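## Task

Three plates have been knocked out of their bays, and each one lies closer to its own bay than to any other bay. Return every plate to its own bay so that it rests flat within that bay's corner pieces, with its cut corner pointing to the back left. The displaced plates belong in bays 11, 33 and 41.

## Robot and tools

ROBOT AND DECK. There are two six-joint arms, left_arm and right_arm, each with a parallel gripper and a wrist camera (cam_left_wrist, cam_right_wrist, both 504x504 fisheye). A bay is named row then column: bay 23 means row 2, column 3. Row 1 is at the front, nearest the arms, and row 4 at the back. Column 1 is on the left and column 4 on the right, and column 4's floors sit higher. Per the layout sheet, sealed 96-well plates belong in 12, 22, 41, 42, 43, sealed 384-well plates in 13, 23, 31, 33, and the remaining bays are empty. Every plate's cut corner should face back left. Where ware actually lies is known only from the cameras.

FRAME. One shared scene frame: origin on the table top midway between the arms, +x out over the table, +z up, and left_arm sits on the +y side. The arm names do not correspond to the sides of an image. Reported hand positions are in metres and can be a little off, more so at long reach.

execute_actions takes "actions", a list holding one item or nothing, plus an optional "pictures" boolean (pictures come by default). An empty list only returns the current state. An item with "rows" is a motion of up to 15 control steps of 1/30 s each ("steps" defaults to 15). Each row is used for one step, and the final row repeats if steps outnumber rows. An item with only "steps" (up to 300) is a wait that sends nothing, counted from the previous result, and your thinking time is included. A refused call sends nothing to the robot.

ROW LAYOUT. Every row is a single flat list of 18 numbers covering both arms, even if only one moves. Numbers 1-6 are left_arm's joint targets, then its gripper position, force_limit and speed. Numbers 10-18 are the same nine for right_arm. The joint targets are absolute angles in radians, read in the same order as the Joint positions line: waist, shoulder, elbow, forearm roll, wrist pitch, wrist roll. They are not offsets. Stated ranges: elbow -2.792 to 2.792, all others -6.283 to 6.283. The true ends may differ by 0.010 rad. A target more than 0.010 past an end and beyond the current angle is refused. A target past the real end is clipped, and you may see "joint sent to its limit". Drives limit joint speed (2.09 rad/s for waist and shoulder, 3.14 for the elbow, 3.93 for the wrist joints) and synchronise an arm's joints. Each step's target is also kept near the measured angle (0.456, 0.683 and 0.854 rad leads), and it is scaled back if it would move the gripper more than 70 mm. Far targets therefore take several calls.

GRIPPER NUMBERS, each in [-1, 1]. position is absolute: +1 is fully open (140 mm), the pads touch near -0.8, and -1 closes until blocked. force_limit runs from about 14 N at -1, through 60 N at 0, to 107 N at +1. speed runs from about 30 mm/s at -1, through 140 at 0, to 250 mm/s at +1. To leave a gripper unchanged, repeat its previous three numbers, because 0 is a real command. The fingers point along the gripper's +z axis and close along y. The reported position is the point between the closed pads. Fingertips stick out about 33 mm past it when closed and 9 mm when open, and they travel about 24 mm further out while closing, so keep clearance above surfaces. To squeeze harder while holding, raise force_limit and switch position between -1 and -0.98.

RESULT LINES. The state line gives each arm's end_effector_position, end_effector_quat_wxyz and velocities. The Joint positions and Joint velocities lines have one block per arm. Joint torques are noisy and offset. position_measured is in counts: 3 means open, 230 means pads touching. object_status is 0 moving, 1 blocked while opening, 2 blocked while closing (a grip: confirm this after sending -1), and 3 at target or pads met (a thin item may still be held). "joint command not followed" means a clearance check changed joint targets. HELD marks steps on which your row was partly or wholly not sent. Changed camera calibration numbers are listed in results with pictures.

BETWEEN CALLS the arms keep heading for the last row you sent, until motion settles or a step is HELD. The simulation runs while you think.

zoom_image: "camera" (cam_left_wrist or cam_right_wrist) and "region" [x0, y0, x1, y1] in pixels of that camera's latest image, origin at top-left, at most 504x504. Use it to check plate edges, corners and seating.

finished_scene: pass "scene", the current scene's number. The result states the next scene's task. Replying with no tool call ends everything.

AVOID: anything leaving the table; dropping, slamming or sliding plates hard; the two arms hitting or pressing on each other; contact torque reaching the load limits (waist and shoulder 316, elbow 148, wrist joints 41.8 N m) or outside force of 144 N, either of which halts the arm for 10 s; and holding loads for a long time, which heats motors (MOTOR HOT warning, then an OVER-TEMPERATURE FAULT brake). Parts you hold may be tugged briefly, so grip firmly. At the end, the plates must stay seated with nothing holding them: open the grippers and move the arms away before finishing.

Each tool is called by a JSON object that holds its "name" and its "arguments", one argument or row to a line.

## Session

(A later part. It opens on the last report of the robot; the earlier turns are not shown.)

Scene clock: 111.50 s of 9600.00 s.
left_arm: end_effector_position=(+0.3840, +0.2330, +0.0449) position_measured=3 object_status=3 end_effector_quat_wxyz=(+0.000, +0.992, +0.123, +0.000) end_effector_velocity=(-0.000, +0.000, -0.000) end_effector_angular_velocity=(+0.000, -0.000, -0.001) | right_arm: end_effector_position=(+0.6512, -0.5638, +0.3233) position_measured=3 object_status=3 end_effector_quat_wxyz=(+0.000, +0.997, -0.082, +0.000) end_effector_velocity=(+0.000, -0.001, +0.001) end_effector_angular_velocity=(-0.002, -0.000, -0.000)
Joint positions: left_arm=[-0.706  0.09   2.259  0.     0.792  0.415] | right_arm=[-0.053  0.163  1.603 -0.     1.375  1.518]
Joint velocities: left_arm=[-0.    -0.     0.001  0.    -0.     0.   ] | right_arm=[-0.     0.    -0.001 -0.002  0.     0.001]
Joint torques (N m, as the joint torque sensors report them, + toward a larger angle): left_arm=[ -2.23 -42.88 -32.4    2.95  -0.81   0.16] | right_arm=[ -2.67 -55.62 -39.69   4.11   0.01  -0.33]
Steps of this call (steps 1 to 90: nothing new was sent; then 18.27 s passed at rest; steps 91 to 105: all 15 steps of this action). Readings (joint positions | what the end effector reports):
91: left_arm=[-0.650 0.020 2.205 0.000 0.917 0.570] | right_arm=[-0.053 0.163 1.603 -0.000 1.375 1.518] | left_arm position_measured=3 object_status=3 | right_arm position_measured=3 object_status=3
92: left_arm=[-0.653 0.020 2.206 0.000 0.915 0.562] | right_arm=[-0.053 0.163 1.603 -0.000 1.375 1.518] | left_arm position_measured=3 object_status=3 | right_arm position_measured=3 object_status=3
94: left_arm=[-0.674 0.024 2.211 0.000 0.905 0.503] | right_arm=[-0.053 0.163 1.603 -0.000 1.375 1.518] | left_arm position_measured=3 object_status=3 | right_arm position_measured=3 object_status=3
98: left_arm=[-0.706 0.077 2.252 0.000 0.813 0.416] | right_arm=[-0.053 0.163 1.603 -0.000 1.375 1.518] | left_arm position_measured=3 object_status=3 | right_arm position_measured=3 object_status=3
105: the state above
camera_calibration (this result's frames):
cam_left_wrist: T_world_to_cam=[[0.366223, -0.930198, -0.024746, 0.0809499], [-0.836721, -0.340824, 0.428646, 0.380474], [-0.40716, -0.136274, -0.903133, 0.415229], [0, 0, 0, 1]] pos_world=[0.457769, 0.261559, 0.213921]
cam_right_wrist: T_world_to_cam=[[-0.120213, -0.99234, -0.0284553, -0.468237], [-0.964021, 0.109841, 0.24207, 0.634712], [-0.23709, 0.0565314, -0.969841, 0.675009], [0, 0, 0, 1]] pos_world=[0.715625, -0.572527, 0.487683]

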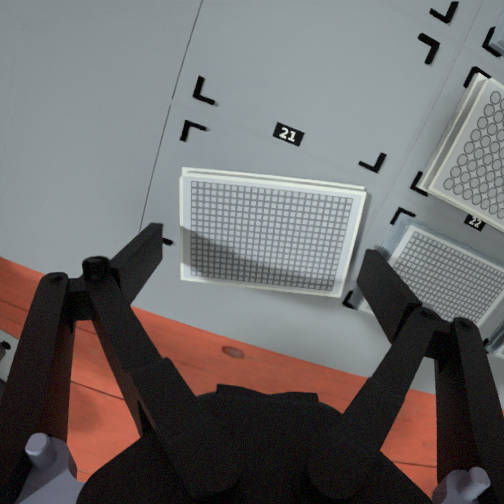

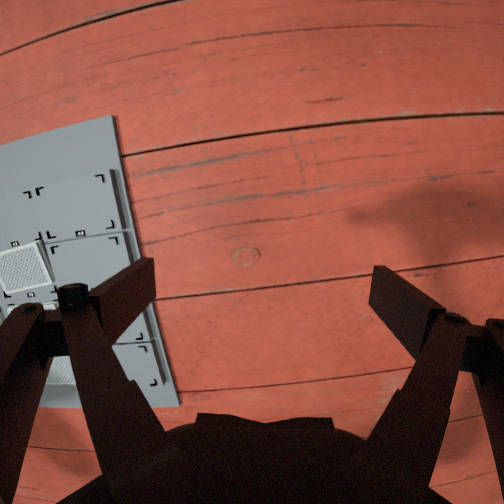

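{"name": "execute_actions", "arguments": {
  "actions": [
    {"rows":[[-0.7039,0.0875,2.2623,0,0.7912,0.397,1,0,-0.3,-0.053,0.163,1.603,0,1.375,1.518,1,0,0],[-0.7039,0.0875,2.2623,0,0.7912,0.397,1,0,-0.3,-0.053,0.163,1.603,0,1.375,1.518,1,0,0],[-0.7039,0.0875,2.2623,0,0.7912,0.397,1,0,-0.3,-0.053,0.163,1.603,0,1.375,1.518,1,0,0],[-0.7039,0.0875,2.2623,0,0.7912,0.397,1,0,-0.3,-0.053,0.163,1.603,0,1.375,1.518,1,0,0],[-0.7039,0.094,2.266,0,0.781,0.397,1,0,-0.3,-0.053,0.163,1.603,0,1.375,1.518,1,0,0],[-0.7039,0.094,2.266,0,0.781,0.397,1,0,-0.3,-0.053,0.163,1.603,0,1.375,1.518,1,0,0],[-0.7039,0.1008,2.2697,0,0.7705,0.397,1,0,-0.3,-0.053,0.163,1.603,0,1.375,1.518,1,0,0]],"steps":15}
  ]
}}

Scene clock: 124.97 s of 9600.00 s.
left_arm: end_effector_position=(+0.3835, +0.2350, +0.0360) position_measured=3 object_status=3 end_effector_quat_wxyz=(+0.000, +0.991, +0.133, +0.000) end_effector_velocity=(-0.000, +0.000, -0.000) end_effector_angular_velocity=(+0.001, -0.000, -0.000) | right_arm: end_effector_position=(+0.6512, -0.5638, +0.3233) position_measured=3 object_status=3 end_effector_quat_wxyz=(+0.000, +0.997, -0.082, +0.000) end_effector_velocity=(+0.000, +0.001, +0.000) end_effector_angular_velocity=(+0.001, -0.001, +0.000)
Joint positions: left_arm=[-0.704  0.101  2.27  -0.     0.771  0.397] | right_arm=[-0.053  0.163  1.603 -0.     1.375  1.518]
Joint velocities: left_arm=[-0.     0.     0.     0.001 -0.    -0.   ] | right_arm=[ 0.    -0.     0.     0.001 -0.     0.   ]
Joint torques (N m, as the joint torque sensors report them, + toward a larger angle): left_arm=[  0.39 -42.73 -29.81   3.28  -0.73  -0.01] | right_arm=[ -3.15 -55.92 -38.9    4.11  -0.05  -0.32]
Steps of this call (steps 1 to 15: the robot went on to your last target; steps 16 to 90: nothing new was sent; then 9.97 s passed at rest; steps 91 to 105: all 15 steps of this action). Readings (joint positions | what the end effector reports):
91: left_arm=[-0.706 0.090 2.259 -0.000 0.792 0.415] | right_arm=[-0.053 0.163 1.603 -0.000 1.375 1.518] | left_arm position_measured=3 object_status=3 | right_arm position_measured=3 object_status=3
92: left_arm=[-0.705 0.089 2.260 -0.000 0.791 0.408] | right_arm=[-0.053 0.163 1.603 -0.000 1.375 1.518] | left_arm position_measured=3 object_status=3 | right_arm position_measured=3 object_status=3
94: left_arm=[-0.704 0.088 2.262 -0.000 0.791 0.398] | right_arm=[-0.053 0.163 1.603 -0.000 1.375 1.518] | left_arm position_measured=3 object_status=3 | right_arm position_measured=3 object_status=3
98: left_arm=[-0.704 0.096 2.267 -0.000 0.777 0.397] | right_arm=[-0.053 0.163 1.603 -0.000 1.375 1.518] | left_arm position_measured=3 object_status=3 | right_arm position_measured=3 object_status=3
105: the state above
camera_calibration (this result's frames):
cam_left_wrist: T_world_to_cam=[[0.384872, -0.922643, -0.0245579, 0.0738229], [-0.829711, -0.357516, 0.428675, 0.385855], [-0.404294, -0.144609, -0.903125, 0.408134], [0, 0, 0, 1]] pos_world=[0.456741, 0.265081, 0.205003]
cam_right_wrist: T_world_to_cam=[[-0.120213, -0.99234, -0.0284553, -0.468237], [-0.964021, 0.109841, 0.24207, 0.634711], [-0.23709, 0.0565314, -0.969841, 0.675009], [0, 0, 0, 1]] pos_world=[0.715625, -0.572527, 0.487683]

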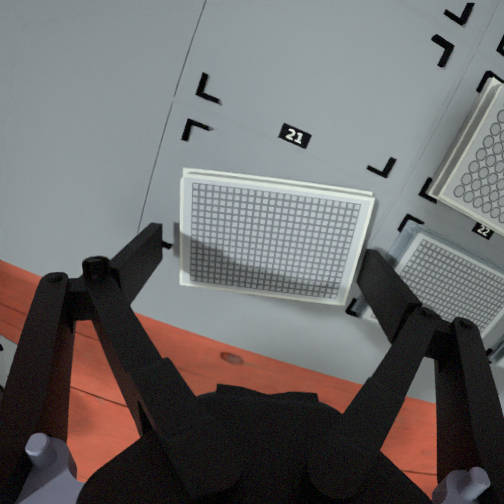

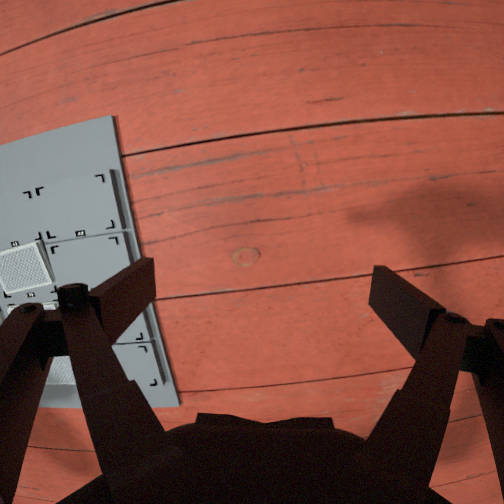

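{"name": "execute_actions", "arguments": {
  "actions": [
    {"rows":[[-0.7039,0.1008,2.2697,0,0.7705,0.397,-1,0,-0.3,-0.053,0.163,1.603,0,1.375,1.518,1,0,0]],"steps":15}
  ]
}}

Scene clock: 131.40 s of 9600.00 s.
left_arm: end_effector_position=(+0.3836, +0.2350, +0.0360) position_measured=40 object_status=2 end_effector_quat_wxyz=(+0.000, +0.991, +0.133, +0.000) end_effector_velocity=(-0.000, +0.001, -0.001) end_effector_angular_velocity=(+0.002, +0.001, +0.001) | right_arm: end_effector_position=(+0.6512, -0.5638, +0.3233) position_measured=3 object_status=3 end_effector_quat_wxyz=(+0.000, +0.997, -0.082, +0.000) end_effector_velocity=(-0.000, +0.001, -0.000) end_effector_angular_velocity=(+0.002, +0.000, -0.000)
Joint positions: left_arm=[-0.704  0.101  2.27   0.     0.77   0.397] | right_arm=[-0.053  0.163  1.603 -0.     1.375  1.518]
Joint velocities: left_arm=[ 0.     0.002  0.001  0.    -0.    -0.001] | right_arm=[-0.    -0.     0.     0.002  0.    -0.   ]
Joint torques (N m, as the joint torque sensors report them, + toward a larger angle): left_arm=[ -1.23 -31.07 -18.9    3.37  -2.35   0.58] | right_arm=[ -2.18 -56.4  -39.19   4.28  -0.03  -0.3 ]
Steps of this call (steps 1 to 15: the robot went on to your last target; steps 16 to 90: nothing new was sent; then 2.93 s passed at rest; steps 91 to 105: all 15 steps of this action). Readings (joint positions | what the end effector reports):
91: left_arm=[-0.704 0.101 2.270 0.000 0.770 0.397] | right_arm=[-0.053 0.163 1.603 -0.000 1.375 1.518] | left_arm position_measured=3 object_status=0 | right_arm position_measured=3 object_status=3
92: left_arm=[-0.704 0.101 2.270 0.000 0.770 0.397] | right_arm=[-0.053 0.163 1.603 -0.000 1.375 1.518] | left_arm position_measured=6 object_status=0 | right_arm position_measured=3 object_status=3
94: left_arm=[-0.704 0.101 2.270 0.000 0.770 0.397] | right_arm=[-0.053 0.163 1.603 -0.000 1.375 1.518] | left_arm position_measured=17 object_status=0 | right_arm position_measured=3 object_status=3
98: left_arm=[-0.704 0.101 2.270 0.000 0.770 0.397] | right_arm=[-0.053 0.163 1.603 -0.000 1.375 1.518] | left_arm position_measured=40 object_status=0 | right_arm position_measured=3 object_status=3
105: the state above
camera_calibration (this result's frames):
cam_left_wrist: T_world_to_cam=[[0.384821, -0.922664, -0.0245822, 0.0738261], [-0.829734, -0.357483, 0.428658, 0.385861], [-0.404295, -0.14456, -0.903132, 0.408104], [0, 0, 0, 1]] pos_world=[0.456747, 0.265051, 0.204985]
cam_right_wrist: T_world_to_cam=[[-0.120213, -0.99234, -0.0284554, -0.468237], [-0.964021, 0.109841, 0.24207, 0.634711], [-0.23709, 0.0565315, -0.969841, 0.675009], [0, 0, 0, 1]] pos_world=[0.715625, -0.572527, 0.487683]

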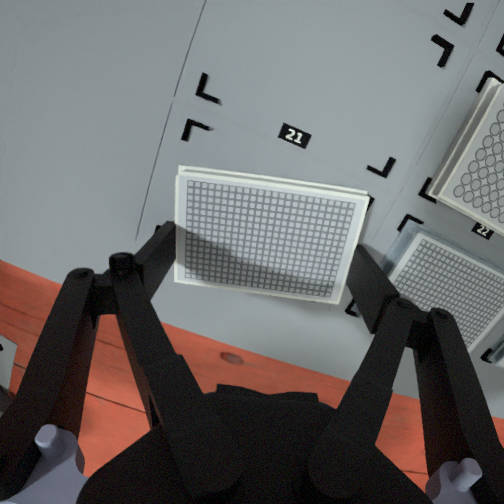

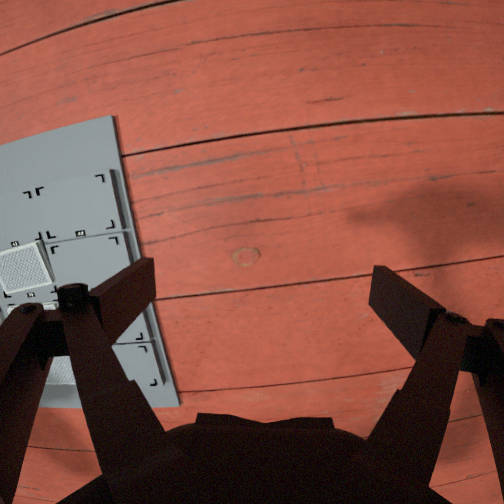

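{"name": "execute_actions", "arguments": {
  "actions": [
    {"rows":[[-0.7039,0.095,2.2665,0,0.7795,0.397,-1,0,-0.3,-0.053,0.163,1.603,0,1.375,1.518,1,0,0],[-0.7039,0.095,2.2665,0,0.7795,0.397,-1,0,-0.3,-0.053,0.163,1.603,0,1.375,1.518,1,0,0],[-0.7039,0.085,2.261,0,0.795,0.397,-1,0,-0.3,-0.053,0.163,1.603,0,1.375,1.518,1,0,0],[-0.7039,0.0653,2.25,0,0.8257,0.397,-1,0,-0.3,-0.053,0.163,1.603,0,1.375,1.518,1,0,0],[-0.7039,0.0653,2.25,0,0.8257,0.397,-1,0,-0.3,-0.053,0.163,1.603,0,1.375,1.518,1,0,0],[-0.7039,0.0653,2.25,0,0.8257,0.397,-1,0,-0.3,-0.053,0.163,1.603,0,1.375,1.518,1,0,0],[-0.7039,0.0653,2.25,0,0.8257,0.397,-1,0,-0.3,-0.053,0.163,1.603,0,1.375,1.518,1,0,0],[-0.6716,0.0617,2.2535,0,0.8258,0.689,-1,0,-0.3,-0.053,0.163,1.603,0,1.375,1.518,1,0,0]],"steps":15}
  ],
  "pictures": false
}}

{"name": "execute_actions", "arguments": {
  "actions": [
    {"steps":12}
  ]
}}

{"name": "zoom_image", "arguments": {
  "camera": "cam_left_wrist",
  "region": [150,140,390,240]
}}

Scene clock: 150.80 s of 9600.00 s.
left_arm: end_effector_position=(+0.3916, +0.2460, +0.0600) position_measured=41 object_status=2 end_effector_quat_wxyz=(+0.000, +1.000, +0.016, +0.000) end_effector_velocity=(+0.028, +0.032, +0.001) end_effector_angular_velocity=(+0.001, +0.000, -0.737) | right_arm: end_effector_position=(+0.6512, -0.5638, +0.3233) position_measured=3 object_status=3 end_effector_quat_wxyz=(+0.000, +0.997, -0.082, +0.000) end_effector_velocity=(-0.000, -0.001, -0.000) end_effector_angular_velocity=(-0.001, -0.000, +0.001)
Joint positions: left_arm=[-0.675  0.062  2.253  0.     0.826  0.66 ] | right_arm=[-0.053  0.163  1.603 -0.     1.375  1.518]
Joint velocities: left_arm=[ 0.092 -0.006  0.005 -0.     0.001  0.83 ] | right_arm=[-0.    -0.     0.    -0.001 -0.001 -0.001]
Joint torques (N m, as the joint torque sensors report them, + toward a larger angle): left_arm=[ -2.29 -37.12 -33.11   3.03  -0.53   0.1 ] | right_arm=[ -2.03 -55.99 -39.44   4.09   0.07  -0.25]
Steps of this call (steps 1 to 15: the robot went on to your last target; steps 16 to 90: nothing new was sent; then 15.90 s passed at rest; steps 91 to 105: all 15 steps of this action). Readings (joint positions | what the end effector reports):
91: left_arm=[-0.704 0.101 2.270 0.000 0.771 0.397] | right_arm=[-0.053 0.163 1.603 -0.000 1.375 1.518] | left_arm position_measured=40 object_status=2 | right_arm position_measured=3 object_status=3
92: left_arm=[-0.704 0.099 2.269 0.000 0.774 0.397] | right_arm=[-0.053 0.163 1.603 -0.000 1.375 1.518] | left_arm position_measured=40 object_status=2 | right_arm position_measured=3 object_status=3
94: left_arm=[-0.704 0.092 2.265 0.000 0.785 0.397] | right_arm=[-0.053 0.163 1.603 -0.000 1.375 1.518] | left_arm position_measured=41 object_status=2 | right_arm position_measured=3 object_status=3
98: left_arm=[-0.704 0.066 2.250 0.000 0.825 0.397] | right_arm=[-0.053 0.163 1.603 -0.000 1.375 1.518] | left_arm position_measured=41 object_status=2 | right_arm position_measured=3 object_status=3
105: the state above

Scene clock: 151.20 s of 9600.00 s.
left_arm: end_effector_position=(+0.3925, +0.2471, +0.0601) position_measured=41 object_status=2 end_effector_quat_wxyz=(+0.000, +1.000, +0.003, +0.000) end_effector_velocity=(-0.001, +0.001, -0.001) end_effector_angular_velocity=(+0.002, +0.002, -0.000) | right_arm: end_effector_position=(+0.6512, -0.5638, +0.3233) position_measured=3 object_status=3 end_effector_quat_wxyz=(+0.000, +0.997, -0.082, +0.000) end_effector_velocity=(-0.000, -0.000, -0.000) end_effector_angular_velocity=(+0.000, +0.001, -0.001)
Joint positions: left_arm=[-0.672  0.062  2.253  0.     0.826  0.689] | right_arm=[-0.053  0.163  1.603 -0.     1.375  1.518]
Joint velocities: left_arm=[0.    0.001 0.001 0.    0.    0.001] | right_arm=[-0.    -0.     0.     0.     0.001  0.   ]
Joint torques (N m, as the joint torque sensors report them, + toward a larger angle): left_arm=[ -1.67 -38.2  -31.35   3.11  -0.28  -0.04] | right_arm=[ -1.43 -55.77 -38.92   4.17   0.11  -0.32]
Steps of this call (steps 1 to 12: the robot went on to your last target). Readings (joint positions | what the end effector reports):
1: left_arm=[-0.672 0.062 2.253 0.000 0.826 0.681] | right_arm=[-0.053 0.163 1.603 -0.000 1.375 1.518] | left_arm position_measured=41 object_status=2 | right_arm position_measured=3 object_status=3
2: left_arm=[-0.672 0.062 2.253 0.000 0.826 0.688] | right_arm=[-0.053 0.163 1.603 -0.000 1.375 1.518] | left_arm position_measured=41 object_status=2 | right_arm position_measured=3 object_status=3
4: left_arm=[-0.672 0.062 2.253 0.000 0.826 0.689] | right_arm=[-0.053 0.163 1.603 -0.000 1.375 1.518] | left_arm position_measured=41 object_status=2 | right_arm position_measured=3 object_status=3
8: left_arm=[-0.672 0.062 2.253 0.000 0.826 0.689] | right_arm=[-0.053 0.163 1.603 -0.000 1.375 1.518] | left_arm position_measured=41 object_status=2 | right_arm position_measured=3 object_status=3
12: the state above
camera_calibration (this result's frames):
cam_left_wrist: T_world_to_cam=[[0.135013, -0.990536, -0.024703, 0.196931], [-0.893759, -0.132509, 0.428528, 0.356853], [-0.427746, -0.0357785, -0.903191, 0.417573], [0, 0, 0, 1]] pos_world=[0.470967, 0.257294, 0.229091]
cam_right_wrist: T_world_to_cam=[[-0.120213, -0.99234, -0.0284554, -0.468237], [-0.964021, 0.109841, 0.24207, 0.634712], [-0.23709, 0.0565315, -0.969841, 0.675009], [0, 0, 0, 1]] pos_world=[0.715625, -0.572527, 0.487683]

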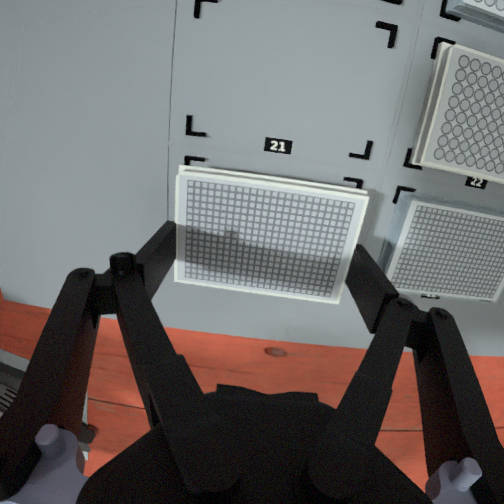

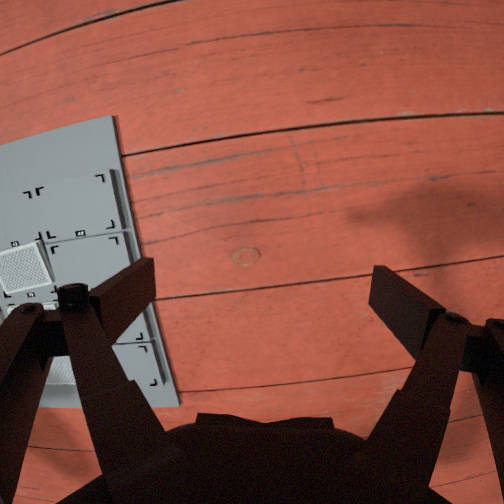

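Region (150, 140, 390, 240) of cam_left_wrist's 504x504 image, scaled by 2.100, with more detail than that image has; it fills the top 210 rows of this view, and the rest is white.

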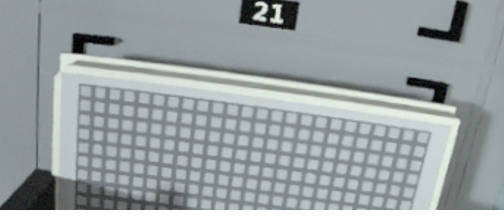

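{"name": "execute_actions", "arguments": {
  "actions": [
    {"rows":[[-0.6756,0.0608,2.2545,0,0.8257,0.681,-1,0,-0.3,-0.053,0.163,1.603,0,1.375,1.518,1,0,0],[-0.6756,0.0608,2.2545,0,0.8257,0.681,-1,0,-0.3,-0.053,0.163,1.603,0,1.375,1.518,1,0,0],[-0.6756,0.074,2.262,0,0.805,0.681,-1,0,-0.3,-0.053,0.163,1.603,0,1.375,1.518,1,0,0],[-0.6756,0.074,2.262,0,0.805,0.681,-1,0,-0.3,-0.053,0.163,1.603,0,1.375,1.518,1,0,0],[-0.6756,0.0874,2.2693,0,0.7843,0.681,-1,0,-0.3,-0.053,0.163,1.603,0,1.375,1.518,1,0,0]],"steps":15}
  ]
}}

{"name": "zoom_image", "arguments": {
  "camera": "cam_left_wrist",
  "region": [150,140,390,340]
}}

Scene clock: 164.00 s of 9600.00 s.
left_arm: end_effector_position=(+0.3911, +0.2459, +0.0422) position_measured=41 object_status=2 end_effector_quat_wxyz=(+0.000, +1.000, +0.005, +0.000) end_effector_velocity=(-0.001, +0.001, -0.001) end_effector_angular_velocity=(+0.002, +0.001, -0.000) | right_arm: end_effector_position=(+0.6512, -0.5638, +0.3233) position_measured=3 object_status=3 end_effector_quat_wxyz=(+0.000, +0.997, -0.082, +0.000) end_effector_velocity=(+0.000, +0.000, +0.001) end_effector_angular_velocity=(-0.000, -0.001, +0.001)
Joint positions: left_arm=[-0.676  0.087  2.269  0.     0.784  0.681] | right_arm=[-0.053  0.163  1.603 -0.     1.375  1.518]
Joint velocities: left_arm=[0.    0.001 0.001 0.    0.    0.   ] | right_arm=[ 0.001 -0.    -0.001  0.     0.    -0.   ]
Joint torques (N m, as the joint torque sensors report them, + toward a larger angle): left_arm=[ -0.55 -39.72 -30.51   2.87  -0.53   0.05] | right_arm=[ -1.75 -56.53 -39.2    4.11  -0.01  -0.35]
Steps of this call (steps 1 to 30: the robot went on to your last target; steps 31 to 90: nothing new was sent; then 9.30 s passed at rest; steps 91 to 105: all 15 steps of this action). Readings (joint positions | what the end effector reports):
91: left_arm=[-0.672 0.062 2.254 0.000 0.826 0.689] | right_arm=[-0.053 0.163 1.603 -0.000 1.375 1.518] | left_arm position_measured=41 object_status=2 | right_arm position_measured=3 object_status=3
92: left_arm=[-0.673 0.061 2.254 0.000 0.826 0.686] | right_arm=[-0.053 0.163 1.603 -0.000 1.375 1.518] | left_arm position_measured=41 object_status=2 | right_arm position_measured=3 object_status=3
94: left_arm=[-0.675 0.064 2.257 0.000 0.820 0.682] | right_arm=[-0.053 0.163 1.603 -0.000 1.375 1.518] | left_arm position_measured=41 object_status=2 | right_arm position_measured=3 object_status=3
98: left_arm=[-0.676 0.087 2.269 0.000 0.786 0.681] | right_arm=[-0.053 0.163 1.603 -0.000 1.375 1.518] | left_arm position_measured=41 object_status=2 | right_arm position_measured=3 object_status=3
105: the state above
camera_calibration (this result's frames):
cam_left_wrist: T_world_to_cam=[[0.138943, -0.989994, -0.0246471, 0.193889], [-0.893242, -0.136032, 0.428502, 0.363785], [-0.427567, -0.0375216, -0.903204, 0.401139], [0, 0, 0, 1]] pos_world=[0.469522, 0.256487, 0.211207]
cam_right_wrist: T_world_to_cam=[[-0.120213, -0.99234, -0.0284554, -0.468237], [-0.964021, 0.109841, 0.24207, 0.634712], [-0.23709, 0.0565315, -0.969841, 0.675009], [0, 0, 0, 1]] pos_world=[0.715625, -0.572527, 0.487683]

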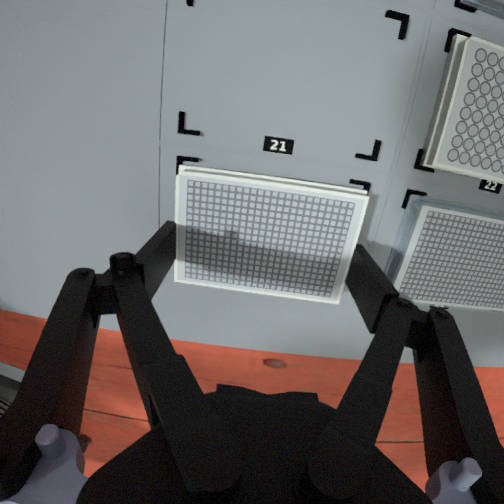

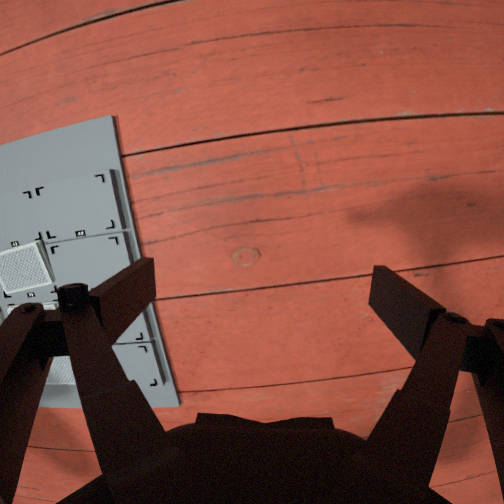

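Region (150, 140, 390, 340) of cam_left_wrist's 504x504 image, scaled by 2.100, with more detail than that image has.

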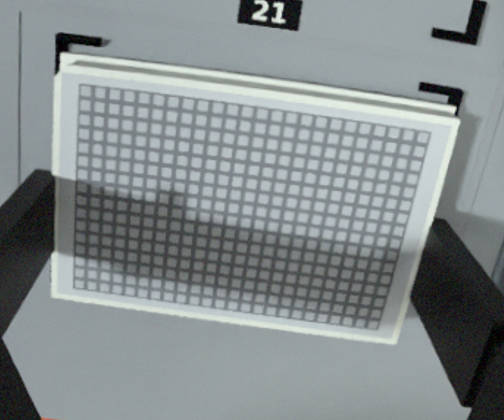

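{"name": "execute_actions", "arguments": {
  "actions": [
    {"rows":[[-0.6744,0.0883,2.2683,0,0.7844,0.682,-1,0,-0.3,-0.053,0.163,1.603,0,1.375,1.518,1,0,0],[-0.6744,0.0883,2.2683,0,0.7844,0.682,-1,0,-0.3,-0.053,0.163,1.603,0,1.375,1.518,1,0,0],[-0.6744,0.0883,2.2683,0,0.7844,0.682,-1,0,-0.3,-0.053,0.163,1.603,0,1.375,1.518,1,0,0],[-0.6744,0.0883,2.2683,0,0.7844,0.682,-1,0,-0.3,-0.053,0.163,1.603,0,1.375,1.518,1,0,0],[-0.6744,0.0883,2.2683,0,0.7844,0.682,-1,0,-0.3,-0.053,0.163,1.603,0,1.375,1.518,1,0,0],[-0.6744,0.0912,2.27,0,0.7798,0.682,-1,0,-0.3,-0.053,0.163,1.603,0,1.375,1.518,1,0,0],[-0.6744,0.0912,2.27,0,0.7798,0.682,-1,0,-0.3,-0.053,0.163,1.603,0,1.375,1.518,1,0,0],[-0.6744,0.0942,2.2716,0,0.7752,0.682,-1,0,-0.3,-0.053,0.163,1.603,0,1.375,1.518,1,0,0]],"steps":15}
  ]
}}

{"name": "zoom_image", "arguments": {
  "camera": "cam_left_wrist",
  "region": [150,140,390,340]
}}

Scene clock: 177.43 s of 9600.00 s.
left_arm: end_effector_position=(+0.3919, +0.2458, +0.0382) position_measured=41 object_status=2 end_effector_quat_wxyz=(+0.000, +1.000, +0.005, +0.000) end_effector_velocity=(-0.001, +0.001, -0.000) end_effector_angular_velocity=(+0.001, +0.000, +0.000) | right_arm: end_effector_position=(+0.6512, -0.5638, +0.3233) position_measured=3 object_status=3 end_effector_quat_wxyz=(+0.000, +0.997, -0.082, +0.000) end_effector_velocity=(+0.001, +0.000, +0.000) end_effector_angular_velocity=(-0.000, -0.001, -0.001)
Joint positions: left_arm=[-0.674  0.094  2.272 -0.     0.775  0.682] | right_arm=[-0.053  0.163  1.603 -0.     1.375  1.518]
Joint velocities: left_arm=[ 0.    -0.001  0.002  0.001 -0.    -0.001] | right_arm=[ 0.     0.    -0.001  0.    -0.001  0.001]
Joint torques (N m, as the joint torque sensors report them, + toward a larger angle): left_arm=[ -4.16 -39.64 -28.63   2.7    0.16   0.18] | right_arm=[ -2.14 -55.19 -38.99   4.07  -0.02  -0.35]
Steps of this call (steps 1 to 15: the robot went on to your last target; steps 16 to 90: nothing new was sent; then 9.93 s passed at rest; steps 91 to 105: all 15 steps of this action). Readings (joint positions | what the end effector reports):
91: left_arm=[-0.676 0.087 2.269 -0.000 0.784 0.681] | right_arm=[-0.053 0.163 1.603 -0.000 1.375 1.518] | left_arm position_measured=41 object_status=2 | right_arm position_measured=3 object_status=3
92: left_arm=[-0.675 0.088 2.269 -0.000 0.784 0.681] | right_arm=[-0.053 0.163 1.603 -0.000 1.375 1.518] | left_arm position_measured=41 object_status=2 | right_arm position_measured=3 object_status=3
94: left_arm=[-0.675 0.088 2.268 -0.000 0.784 0.682] | right_arm=[-0.053 0.163 1.603 -0.000 1.375 1.518] | left_arm position_measured=41 object_status=2 | right_arm position_measured=3 object_status=3
98: left_arm=[-0.674 0.091 2.270 -0.000 0.780 0.682] | right_arm=[-0.053 0.163 1.603 -0.000 1.375 1.518] | left_arm position_measured=41 object_status=2 | right_arm position_measured=3 object_status=3
105: the state above
camera_calibration (this result's frames):
cam_left_wrist: T_world_to_cam=[[0.139176, -0.989961, -0.0246386, 0.193495], [-0.893208, -0.136239, 0.428508, 0.366195], [-0.427563, -0.0376307, -0.903202, 0.39791], [0, 0, 0, 1]] pos_world=[0.470289, 0.256416, 0.207243]
cam_right_wrist: T_world_to_cam=[[-0.120213, -0.99234, -0.0284554, -0.468237], [-0.964021, 0.109841, 0.24207, 0.634712], [-0.23709, 0.0565315, -0.969841, 0.675009], [0, 0, 0, 1]] pos_world=[0.715625, -0.572527, 0.487683]

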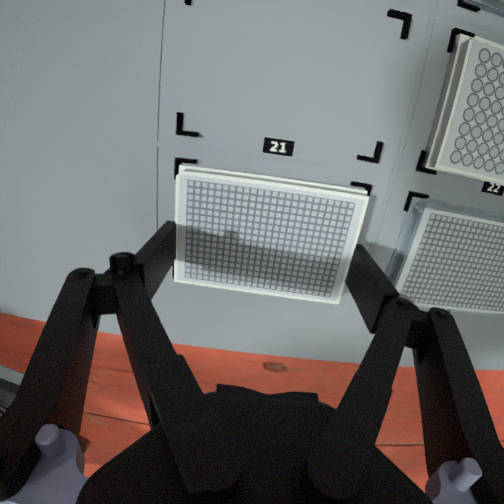

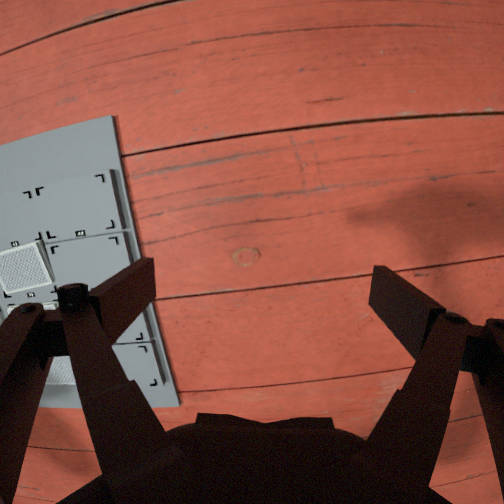

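Region (150, 140, 390, 340) of cam_left_wrist's 504x504 image, scaled by 2.100, with more detail than that image has.

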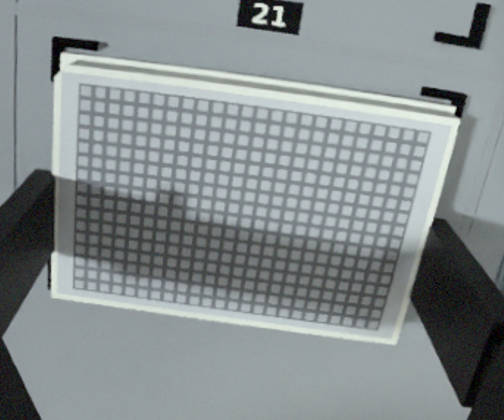

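{"name": "execute_actions", "arguments": {
  "actions": [
    {"rows":[[-0.6744,0.0942,2.2716,0,0.7752,0.682,1,0,-0.3,-0.053,0.163,1.603,0,1.375,1.518,1,0,0]],"steps":13}
  ],
  "pictures": false
}}

{"name": "execute_actions", "arguments": {
  "actions": [
    {"rows":[[-0.6744,0.008,2.215,0,0.918,0.682,1,0,0,-0.053,0.163,1.603,0,1.375,1.518,1,0,0]],"steps":15}
  ]
}}

Scene clock: 182.47 s of 9600.00 s.
left_arm: end_effector_position=(+0.3918, +0.2459, +0.0381) position_measured=3 object_status=0 end_effector_quat_wxyz=(+0.000, +1.000, +0.005, +0.000) end_effector_velocity=(-0.000, +0.001, -0.001) end_effector_angular_velocity=(+0.001, +0.001, +0.000) | right_arm: end_effector_position=(+0.6512, -0.5638, +0.3233) position_measured=3 object_status=3 end_effector_quat_wxyz=(+0.000, +0.997, -0.082, +0.000) end_effector_velocity=(-0.001, -0.000, -0.001) end_effector_angular_velocity=(-0.000, +0.001, -0.001)
Joint positions: left_arm=[-0.674  0.094  2.272 -0.     0.775  0.682] | right_arm=[-0.053  0.163  1.603 -0.     1.375  1.518]
Joint velocities: left_arm=[-0.     0.     0.001  0.001 -0.    -0.001] | right_arm=[-0.    -0.     0.001 -0.    -0.     0.   ]
Joint torques (N m, as the joint torque sensors report them, + toward a larger angle): left_arm=[  0.81 -37.53 -29.65   2.86  -0.27  -0.03] | right_arm=[ -1.   -55.31 -39.58   4.04   0.03  -0.37]
Steps of this call (steps 1 to 15: the robot went on to your last target; steps 16 to 90: nothing new was sent; then 1.60 s passed at rest; steps 91 to 103: all 13 steps of this action). Readings (joint positions | what the end effector reports):
91: left_arm=[-0.674 0.094 2.272 -0.000 0.775 0.682] | right_arm=[-0.053 0.163 1.603 -0.000 1.375 1.518] | left_arm position_measured=41 object_status=0 | right_arm position_measured=3 object_status=3
92: left_arm=[-0.674 0.094 2.272 -0.000 0.775 0.682] | right_arm=[-0.053 0.163 1.603 -0.000 1.375 1.518] | left_arm position_measured=41 object_status=0 | right_arm position_measured=3 object_status=3
94: left_arm=[-0.674 0.094 2.272 -0.000 0.775 0.682] | right_arm=[-0.053 0.163 1.603 -0.000 1.375 1.518] | left_arm position_measured=27 object_status=0 | right_arm position_measured=3 object_status=3
98: left_arm=[-0.674 0.094 2.272 -0.000 0.775 0.682] | right_arm=[-0.053 0.163 1.603 -0.000 1.375 1.518] | left_arm position_measured=5 object_status=0 | right_arm position_measured=3 object_status=3
103: the state above

Scene clock: 182.97 s of 9600.00 s.
left_arm: end_effector_position=(+0.3915, +0.2463, +0.1007) position_measured=3 object_status=3 end_effector_quat_wxyz=(+0.000, +1.000, +0.005, +0.000) end_effector_velocity=(+0.000, -0.000, +0.000) end_effector_angular_velocity=(+0.000, +0.000, +0.000) | right_arm: end_effector_position=(+0.6512, -0.5638, +0.3233) position_measured=3 object_status=3 end_effector_quat_wxyz=(+0.000, +0.997, -0.082, +0.000) end_effector_velocity=(-0.000, +0.000, -0.000) end_effector_angular_velocity=(+0.001, +0.001, -0.000)
Joint positions: left_arm=[-0.674  0.008  2.215  0.     0.918  0.682] | right_arm=[-0.053  0.163  1.603 -0.     1.375  1.518]
Joint velocities: left_arm=[ 0.     0.    -0.001  0.     0.001 -0.   ] | right_arm=[-0.     0.     0.     0.     0.001  0.   ]
Joint torques (N m, as the joint torque sensors report them, + toward a larger angle): left_arm=[ -0.52 -35.42 -34.1    2.96  -0.78   0.09] | right_arm=[ -1.68 -55.48 -39.18   4.15   0.12  -0.27]
Steps of this call (steps 1 to 15: all 15 steps of this action). Readings (joint positions | what the end effector reports):
1: left_arm=[-0.674 0.094 2.272 -0.000 0.776 0.682] | right_arm=[-0.053 0.163 1.603 -0.000 1.375 1.518] | left_arm position_measured=3 object_status=3 | right_arm position_measured=3 object_status=3
2: left_arm=[-0.674 0.090 2.269 -0.000 0.783 0.682] | right_arm=[-0.053 0.163 1.603 -0.000 1.375 1.518] | left_arm position_measured=3 object_status=3 | right_arm position_measured=3 object_status=3
4: left_arm=[-0.674 0.059 2.248 -0.000 0.836 0.682] | right_arm=[-0.053 0.163 1.603 -0.000 1.375 1.518] | left_arm position_measured=3 object_status=3 | right_arm position_measured=3 object_status=3
8: left_arm=[-0.674 0.008 2.215 0.000 0.917 0.682] | right_arm=[-0.053 0.163 1.603 -0.000 1.375 1.518] | left_arm position_measured=3 object_status=3 | right_arm position_measured=3 object_status=3
15: the state above
camera_calibration (this result's frames):
cam_left_wrist: T_world_to_cam=[[0.139206, -0.989956, -0.0246871, 0.195576], [-0.893193, -0.136286, 0.428523, 0.339156], [-0.427584, -0.0376029, -0.903193, 0.454194], [0, 0, 0, 1]] pos_world=[0.469913, 0.256912, 0.269717]
cam_right_wrist: T_world_to_cam=[[-0.120213, -0.99234, -0.0284552, -0.468237], [-0.964021, 0.109841, 0.24207, 0.634712], [-0.23709, 0.0565314, -0.969841, 0.675009], [0, 0, 0, 1]] pos_world=[0.715625, -0.572527, 0.487683]

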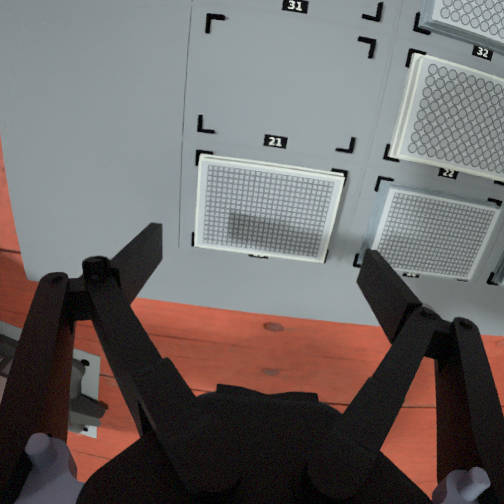

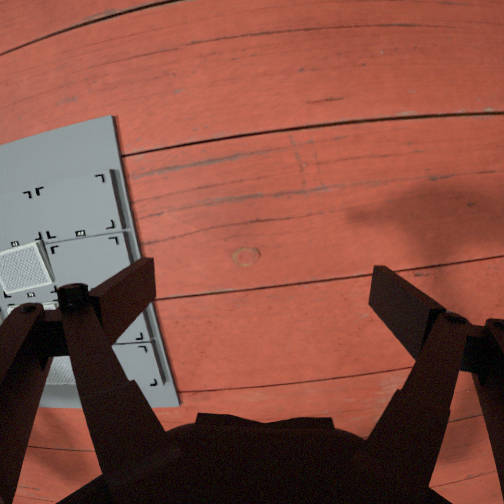

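{"name": "execute_actions", "arguments": {
  "actions": [
    {"rows":[[-0.7263,0.5739,1.4419,0,1.1252,0.6447,1,0,0,-0.053,0.163,1.603,0,1.375,1.518,1,0,0]],"steps":15}
  ],
  "pictures": false
}}

{"name": "execute_actions", "arguments": {
  "actions": [
    {"steps":50}
  ]
}}

Scene clock: 190.37 s of 9600.00 s.
left_arm: end_effector_position=(+0.5167, +0.0660, +0.1272) position_measured=3 object_status=3 end_effector_quat_wxyz=(+0.002, +1.000, +0.001, +0.002) end_effector_velocity=(+0.274, -0.418, -0.018) end_effector_angular_velocity=(+0.009, +0.007, -0.018) | right_arm: end_effector_position=(+0.6512, -0.5638, +0.3233) position_measured=3 object_status=3 end_effector_quat_wxyz=(+0.000, +0.997, -0.082, +0.000) end_effector_velocity=(-0.000, +0.000, -0.000) end_effector_angular_velocity=(+0.001, -0.000, +0.000)
Joint positions: left_arm=[-0.702  0.302  1.803 -0.     1.03   0.662] | right_arm=[-0.053  0.163  1.603 -0.     1.375  1.518]
Joint velocities: left_arm=[-0.064  0.727 -0.969  0.     0.253 -0.046] | right_arm=[ 0.    -0.     0.001  0.001 -0.001  0.   ]
Joint torques (N m, as the joint torque sensors report them, + toward a larger angle): left_arm=[ -2.13 -64.67 -35.88   3.42  -0.15  -0.15] | right_arm=[ -2.06 -55.85 -39.19   4.12   0.04  -0.31]
Steps of this call (steps 1 to 15: the robot went on to your last target; steps 16 to 90: nothing new was sent; then 3.90 s passed at rest; steps 91 to 105: all 15 steps of this action). Readings (joint positions | what the end effector reports):
91: left_arm=[-0.674 0.008 2.215 -0.000 0.918 0.682] | right_arm=[-0.053 0.163 1.603 -0.000 1.375 1.518] | left_arm position_measured=3 object_status=3 | right_arm position_measured=3 object_status=3
92: left_arm=[-0.675 0.013 2.208 -0.000 0.920 0.682] | right_arm=[-0.053 0.163 1.603 -0.000 1.375 1.518] | left_arm position_measured=3 object_status=3 | right_arm position_measured=3 object_status=3
94: left_arm=[-0.678 0.044 2.161 -0.000 0.935 0.679] | right_arm=[-0.053 0.163 1.603 -0.000 1.375 1.518] | left_arm position_measured=3 object_status=3 | right_arm position_measured=3 object_status=3
98: left_arm=[-0.688 0.133 2.028 -0.000 0.971 0.673] | right_arm=[-0.053 0.163 1.603 -0.000 1.375 1.518] | left_arm position_measured=3 object_status=3 | right_arm position_measured=3 object_status=3
105: the state above

Scene clock: 192.03 s of 9600.00 s.
left_arm: end_effector_position=(+0.6087, -0.0837, +0.1000) position_measured=3 object_status=3 end_effector_quat_wxyz=(+0.000, +1.000, -0.002, +0.000) end_effector_velocity=(+0.000, +0.000, -0.001) end_effector_angular_velocity=(+0.001, +0.000, -0.001) | right_arm: end_effector_position=(+0.6512, -0.5638, +0.3233) position_measured=3 object_status=3 end_effector_quat_wxyz=(+0.000, +0.997, -0.082, +0.000) end_effector_velocity=(-0.000, +0.000, -0.000) end_effector_angular_velocity=(+0.000, +0.001, +0.000)
Joint positions: left_arm=[-0.726  0.574  1.442  0.     1.125  0.645] | right_arm=[-0.053  0.163  1.603 -0.     1.375  1.518]
Joint velocities: left_arm=[ 0.     0.001  0.     0.001 -0.     0.001] | right_arm=[ 0. -0.  0. -0.  0. -0.]
Joint torques (N m, as the joint torque sensors report them, + toward a larger angle): left_arm=[ -0.82 -95.57 -38.27   3.83  -0.42  -0.16] | right_arm=[ -1.81 -55.73 -39.47   4.13   0.    -0.22]
Steps of this call (steps 1 to 30: the robot went on to your last target; steps 31 to 50: nothing new was sent). Readings (joint positions | what the end effector reports):
1: left_arm=[-0.705 0.327 1.771 -0.000 1.039 0.661] | right_arm=[-0.053 0.163 1.603 -0.000 1.375 1.518] | left_arm position_measured=3 object_status=3 | right_arm position_measured=3 object_status=3
2: left_arm=[-0.707 0.351 1.738 -0.000 1.047 0.659] | right_arm=[-0.053 0.163 1.603 -0.000 1.375 1.518] | left_arm position_measured=3 object_status=3 | right_arm position_measured=3 object_status=3
4: left_arm=[-0.711 0.401 1.671 -0.000 1.065 0.656] | right_arm=[-0.053 0.163 1.603 -0.000 1.375 1.518] | left_arm position_measured=3 object_status=3 | right_arm position_measured=3 object_status=3
8: left_arm=[-0.720 0.503 1.536 -0.000 1.101 0.649] | right_arm=[-0.053 0.163 1.603 -0.000 1.375 1.518] | left_arm position_measured=3 object_status=3 | right_arm position_measured=3 object_status=3
50: the state above
All arms were judged still, so your last target was given up. Only a new action makes them travel on or press farther. Fingers that are still opening or closing keep moving.
camera_calibration (this result's frames):
cam_left_wrist: T_world_to_cam=[[0.124683, -0.99189, -0.0246845, -0.152701], [-0.895083, -0.123179, 0.428548, 0.490686], [-0.428113, -0.0313379, -0.903182, 0.534895], [0, 0, 0, 1]] pos_world=[0.68724, -0.0742582, 0.269055]
cam_right_wrist: T_world_to_cam=[[-0.120213, -0.99234, -0.0284555, -0.468237], [-0.964021, 0.109841, 0.24207, 0.634712], [-0.23709, 0.0565316, -0.969841, 0.675009], [0, 0, 0, 1]] pos_world=[0.715625, -0.572527, 0.487683]

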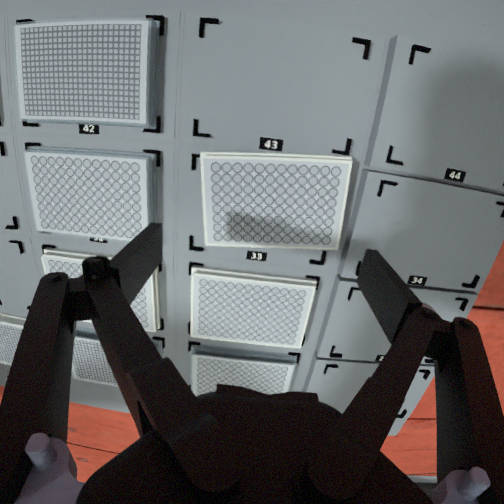

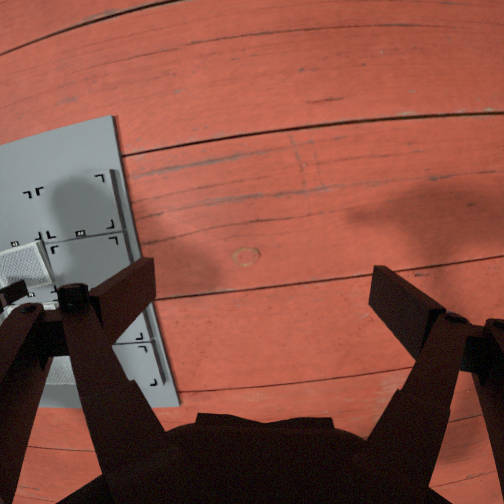

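{"name": "execute_actions", "arguments": {
  "actions": [
    {"rows":[[-0.7182,0.59,1.435,0,1.116,0.5528,1,0,0,-0.053,0.163,1.603,0,1.375,1.518,1,0,0],[-0.7182,0.59,1.435,0,1.116,0.5528,1,0,0,-0.053,0.163,1.603,0,1.375,1.518,1,0,0],[-0.7182,0.59,1.435,0,1.116,0.5528,1,0,0,-0.053,0.163,1.603,0,1.375,1.518,1,0,0],[-0.7182,0.6264,1.4634,0,1.0512,0.5528,1,0,0,-0.053,0.163,1.603,0,1.375,1.518,1,0,0]],"steps":15}
  ]
}}

Scene clock: 205.77 s of 9600.00 s.
left_arm: end_effector_position=(+0.6187, -0.0855, +0.0450) position_measured=3 object_status=3 end_effector_quat_wxyz=(+0.000, +0.999, +0.048, +0.000) end_effector_velocity=(-0.001, +0.001, -0.002) end_effector_angular_velocity=(+0.003, +0.002, +0.001) | right_arm: end_effector_position=(+0.6512, -0.5638, +0.3233) position_measured=3 object_status=3 end_effector_quat_wxyz=(+0.000, +0.997, -0.082, +0.000) end_effector_velocity=(+0.000, +0.000, +0.000) end_effector_angular_velocity=(+0.000, -0.001, -0.000)
Joint positions: left_arm=[-0.718  0.626  1.463 -0.     1.051  0.553] | right_arm=[-0.053  0.163  1.603 -0.     1.375  1.518]
Joint velocities: left_arm=[ 0.     0.001  0.002  0.     0.    -0.001] | right_arm=[ 0.    -0.    -0.     0.    -0.001  0.   ]
Joint torques (N m, as the joint torque sensors report them, + toward a larger angle): left_arm=[  -0.09 -103.42  -36.76    3.46   -0.43    0.35] | right_arm=[ -1.79 -56.1  -39.65   4.18   0.06  -0.35]
Steps of this call (steps 1 to 90: nothing new was sent; then 10.23 s passed at rest; steps 91 to 105: all 15 steps of this action). Readings (joint positions | what the end effector reports):
91: left_arm=[-0.726 0.574 1.442 0.000 1.125 0.644] | right_arm=[-0.053 0.163 1.603 -0.000 1.375 1.518] | left_arm position_measured=3 object_status=3 | right_arm position_measured=3 object_status=3
92: left_arm=[-0.726 0.575 1.441 0.000 1.125 0.636] | right_arm=[-0.053 0.163 1.603 -0.000 1.375 1.518] | left_arm position_measured=3 object_status=3 | right_arm position_measured=3 object_status=3
94: left_arm=[-0.721 0.584 1.438 0.000 1.119 0.585] | right_arm=[-0.053 0.163 1.603 -0.000 1.375 1.518] | left_arm position_measured=3 object_status=3 | right_arm position_measured=3 object_status=3
98: left_arm=[-0.718 0.626 1.463 -0.000 1.055 0.553] | right_arm=[-0.053 0.163 1.603 -0.000 1.375 1.518] | left_arm position_measured=3 object_status=3 | right_arm position_measured=3 object_status=3
105: the state above
camera_calibration (this result's frames):
cam_left_wrist: T_world_to_cam=[[0.223103, -0.974485, -0.0245669, -0.216562], [-0.878314, -0.211889, 0.428564, 0.505008], [-0.422834, -0.0740362, -0.903178, 0.482531], [0, 0, 0, 1]] pos_world=[0.695902, -0.0683061, 0.214063]
cam_right_wrist: T_world_to_cam=[[-0.120213, -0.99234, -0.0284554, -0.468237], [-0.964021, 0.109841, 0.24207, 0.634711], [-0.23709, 0.0565316, -0.969841, 0.675009], [0, 0, 0, 1]] pos_world=[0.715625, -0.572527, 0.487683]

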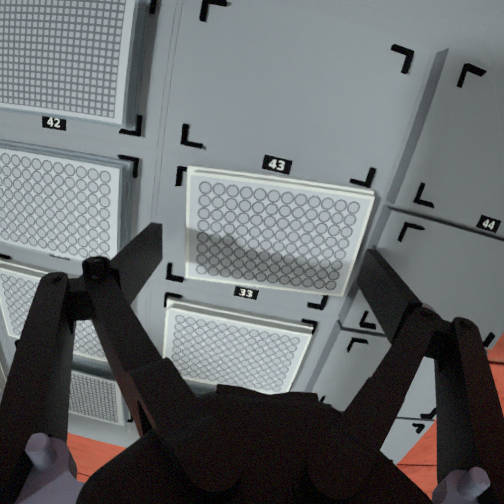

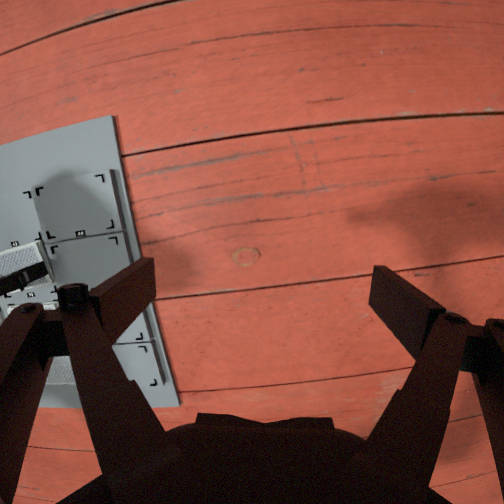

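{"name": "execute_actions", "arguments": {
  "actions": [
    {"rows":[[-0.719,0.6282,1.4602,0,1.0526,0.536,1,0,-0.3,-0.053,0.163,1.603,0,1.375,1.518,1,0,0],[-0.719,0.6282,1.4602,0,1.0526,0.536,1,0,-0.3,-0.053,0.163,1.603,0,1.375,1.518,1,0,0],[-0.719,0.6282,1.4602,0,1.0526,0.536,1,0,-0.3,-0.053,0.163,1.603,0,1.375,1.518,1,0,0],[-0.719,0.6282,1.4602,0,1.0526,0.536,1,0,-0.3,-0.053,0.163,1.603,0,1.375,1.518,1,0,0],[-0.719,0.6282,1.4602,0,1.0526,0.536,1,0,-0.3,-0.053,0.163,1.603,0,1.375,1.518,1,0,0],[-0.719,0.6306,1.4621,0,1.0483,0.536,1,0,-0.3,-0.053,0.163,1.603,0,1.375,1.518,1,0,0]],"steps":15}
  ]
}}

{"name": "zoom_image", "arguments": {
  "camera": "cam_left_wrist",
  "region": [130,140,430,340]
}}

Scene clock: 222.40 s of 9600.00 s.
left_arm: end_effector_position=(+0.6189, -0.0870, +0.0421) position_measured=3 object_status=3 end_effector_quat_wxyz=(+0.000, +0.998, +0.056, +0.000) end_effector_velocity=(-0.000, -0.000, -0.000) end_effector_angular_velocity=(-0.000, +0.000, +0.001) | right_arm: end_effector_position=(+0.6512, -0.5638, +0.3233) position_measured=3 object_status=3 end_effector_quat_wxyz=(+0.000, +0.997, -0.082, +0.000) end_effector_velocity=(-0.000, -0.001, +0.000) end_effector_angular_velocity=(-0.001, +0.000, +0.001)
Joint positions: left_arm=[-0.719  0.631  1.462  0.     1.048  0.536] | right_arm=[-0.053  0.163  1.603 -0.     1.375  1.518]
Joint velocities: left_arm=[-0.    -0.     0.    -0.001 -0.    -0.001] | right_arm=[-0.     0.    -0.    -0.001  0.001 -0.001]
Joint torques (N m, as the joint torque sensors report them, + toward a larger angle): left_arm=[   0.81 -102.88  -37.38    3.63   -0.62   -0.17] | right_arm=[ -1.4  -55.95 -39.37   4.06   0.14  -0.17]
Steps of this call (steps 1 to 15: the robot went on to your last target; steps 16 to 90: nothing new was sent; then 13.13 s passed at rest; steps 91 to 105: all 15 steps of this action). Readings (joint positions | what the end effector reports):
91: left_arm=[-0.718 0.626 1.463 0.000 1.051 0.552] | right_arm=[-0.053 0.163 1.603 -0.000 1.375 1.518] | left_arm position_measured=3 object_status=3 | right_arm position_measured=3 object_status=3
92: left_arm=[-0.718 0.627 1.463 0.000 1.051 0.546] | right_arm=[-0.053 0.163 1.603 -0.000 1.375 1.518] | left_arm position_measured=3 object_status=3 | right_arm position_measured=3 object_status=3
94: left_arm=[-0.719 0.628 1.461 0.000 1.052 0.537] | right_arm=[-0.053 0.163 1.603 -0.000 1.375 1.518] | left_arm position_measured=3 object_status=3 | right_arm position_measured=3 object_status=3
98: left_arm=[-0.719 0.630 1.462 0.000 1.049 0.536] | right_arm=[-0.053 0.163 1.603 -0.000 1.375 1.518] | left_arm position_measured=3 object_status=3 | right_arm position_measured=3 object_status=3
105: the state above
camera_calibration (this result's frames):
cam_left_wrist: T_world_to_cam=[[0.238621, -0.9708, -0.0246447, -0.227333], [-0.874817, -0.225908, 0.428557, 0.502769], [-0.421611, -0.0807031, -0.903179, 0.478512], [0, 0, 0, 1]] pos_world=[0.695823, -0.0684984, 0.211114]
cam_right_wrist: T_world_to_cam=[[-0.120213, -0.99234, -0.0284554, -0.468237], [-0.964021, 0.109841, 0.24207, 0.634711], [-0.23709, 0.0565315, -0.969841, 0.675009], [0, 0, 0, 1]] pos_world=[0.715625, -0.572527, 0.487683]

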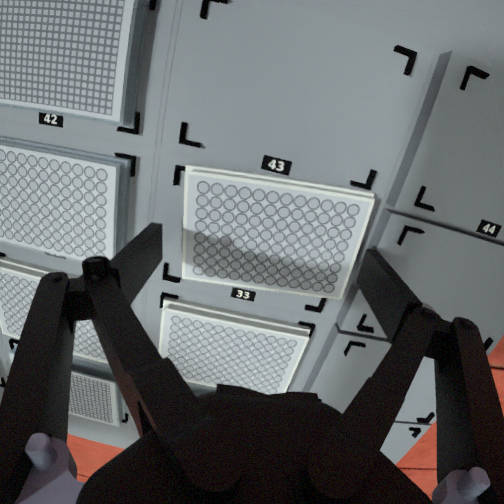

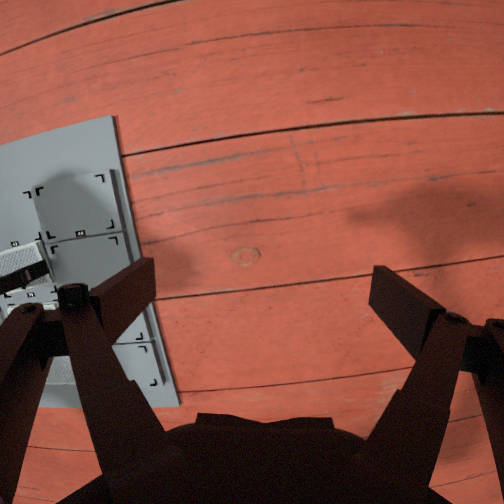

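Region (130, 140, 430, 340) of cam_left_wrist's 504x504 image, scaled by 1.680, with more detail than that image has.

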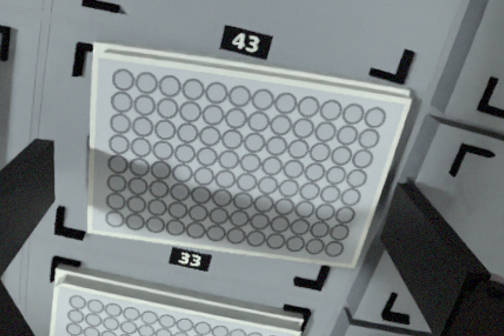

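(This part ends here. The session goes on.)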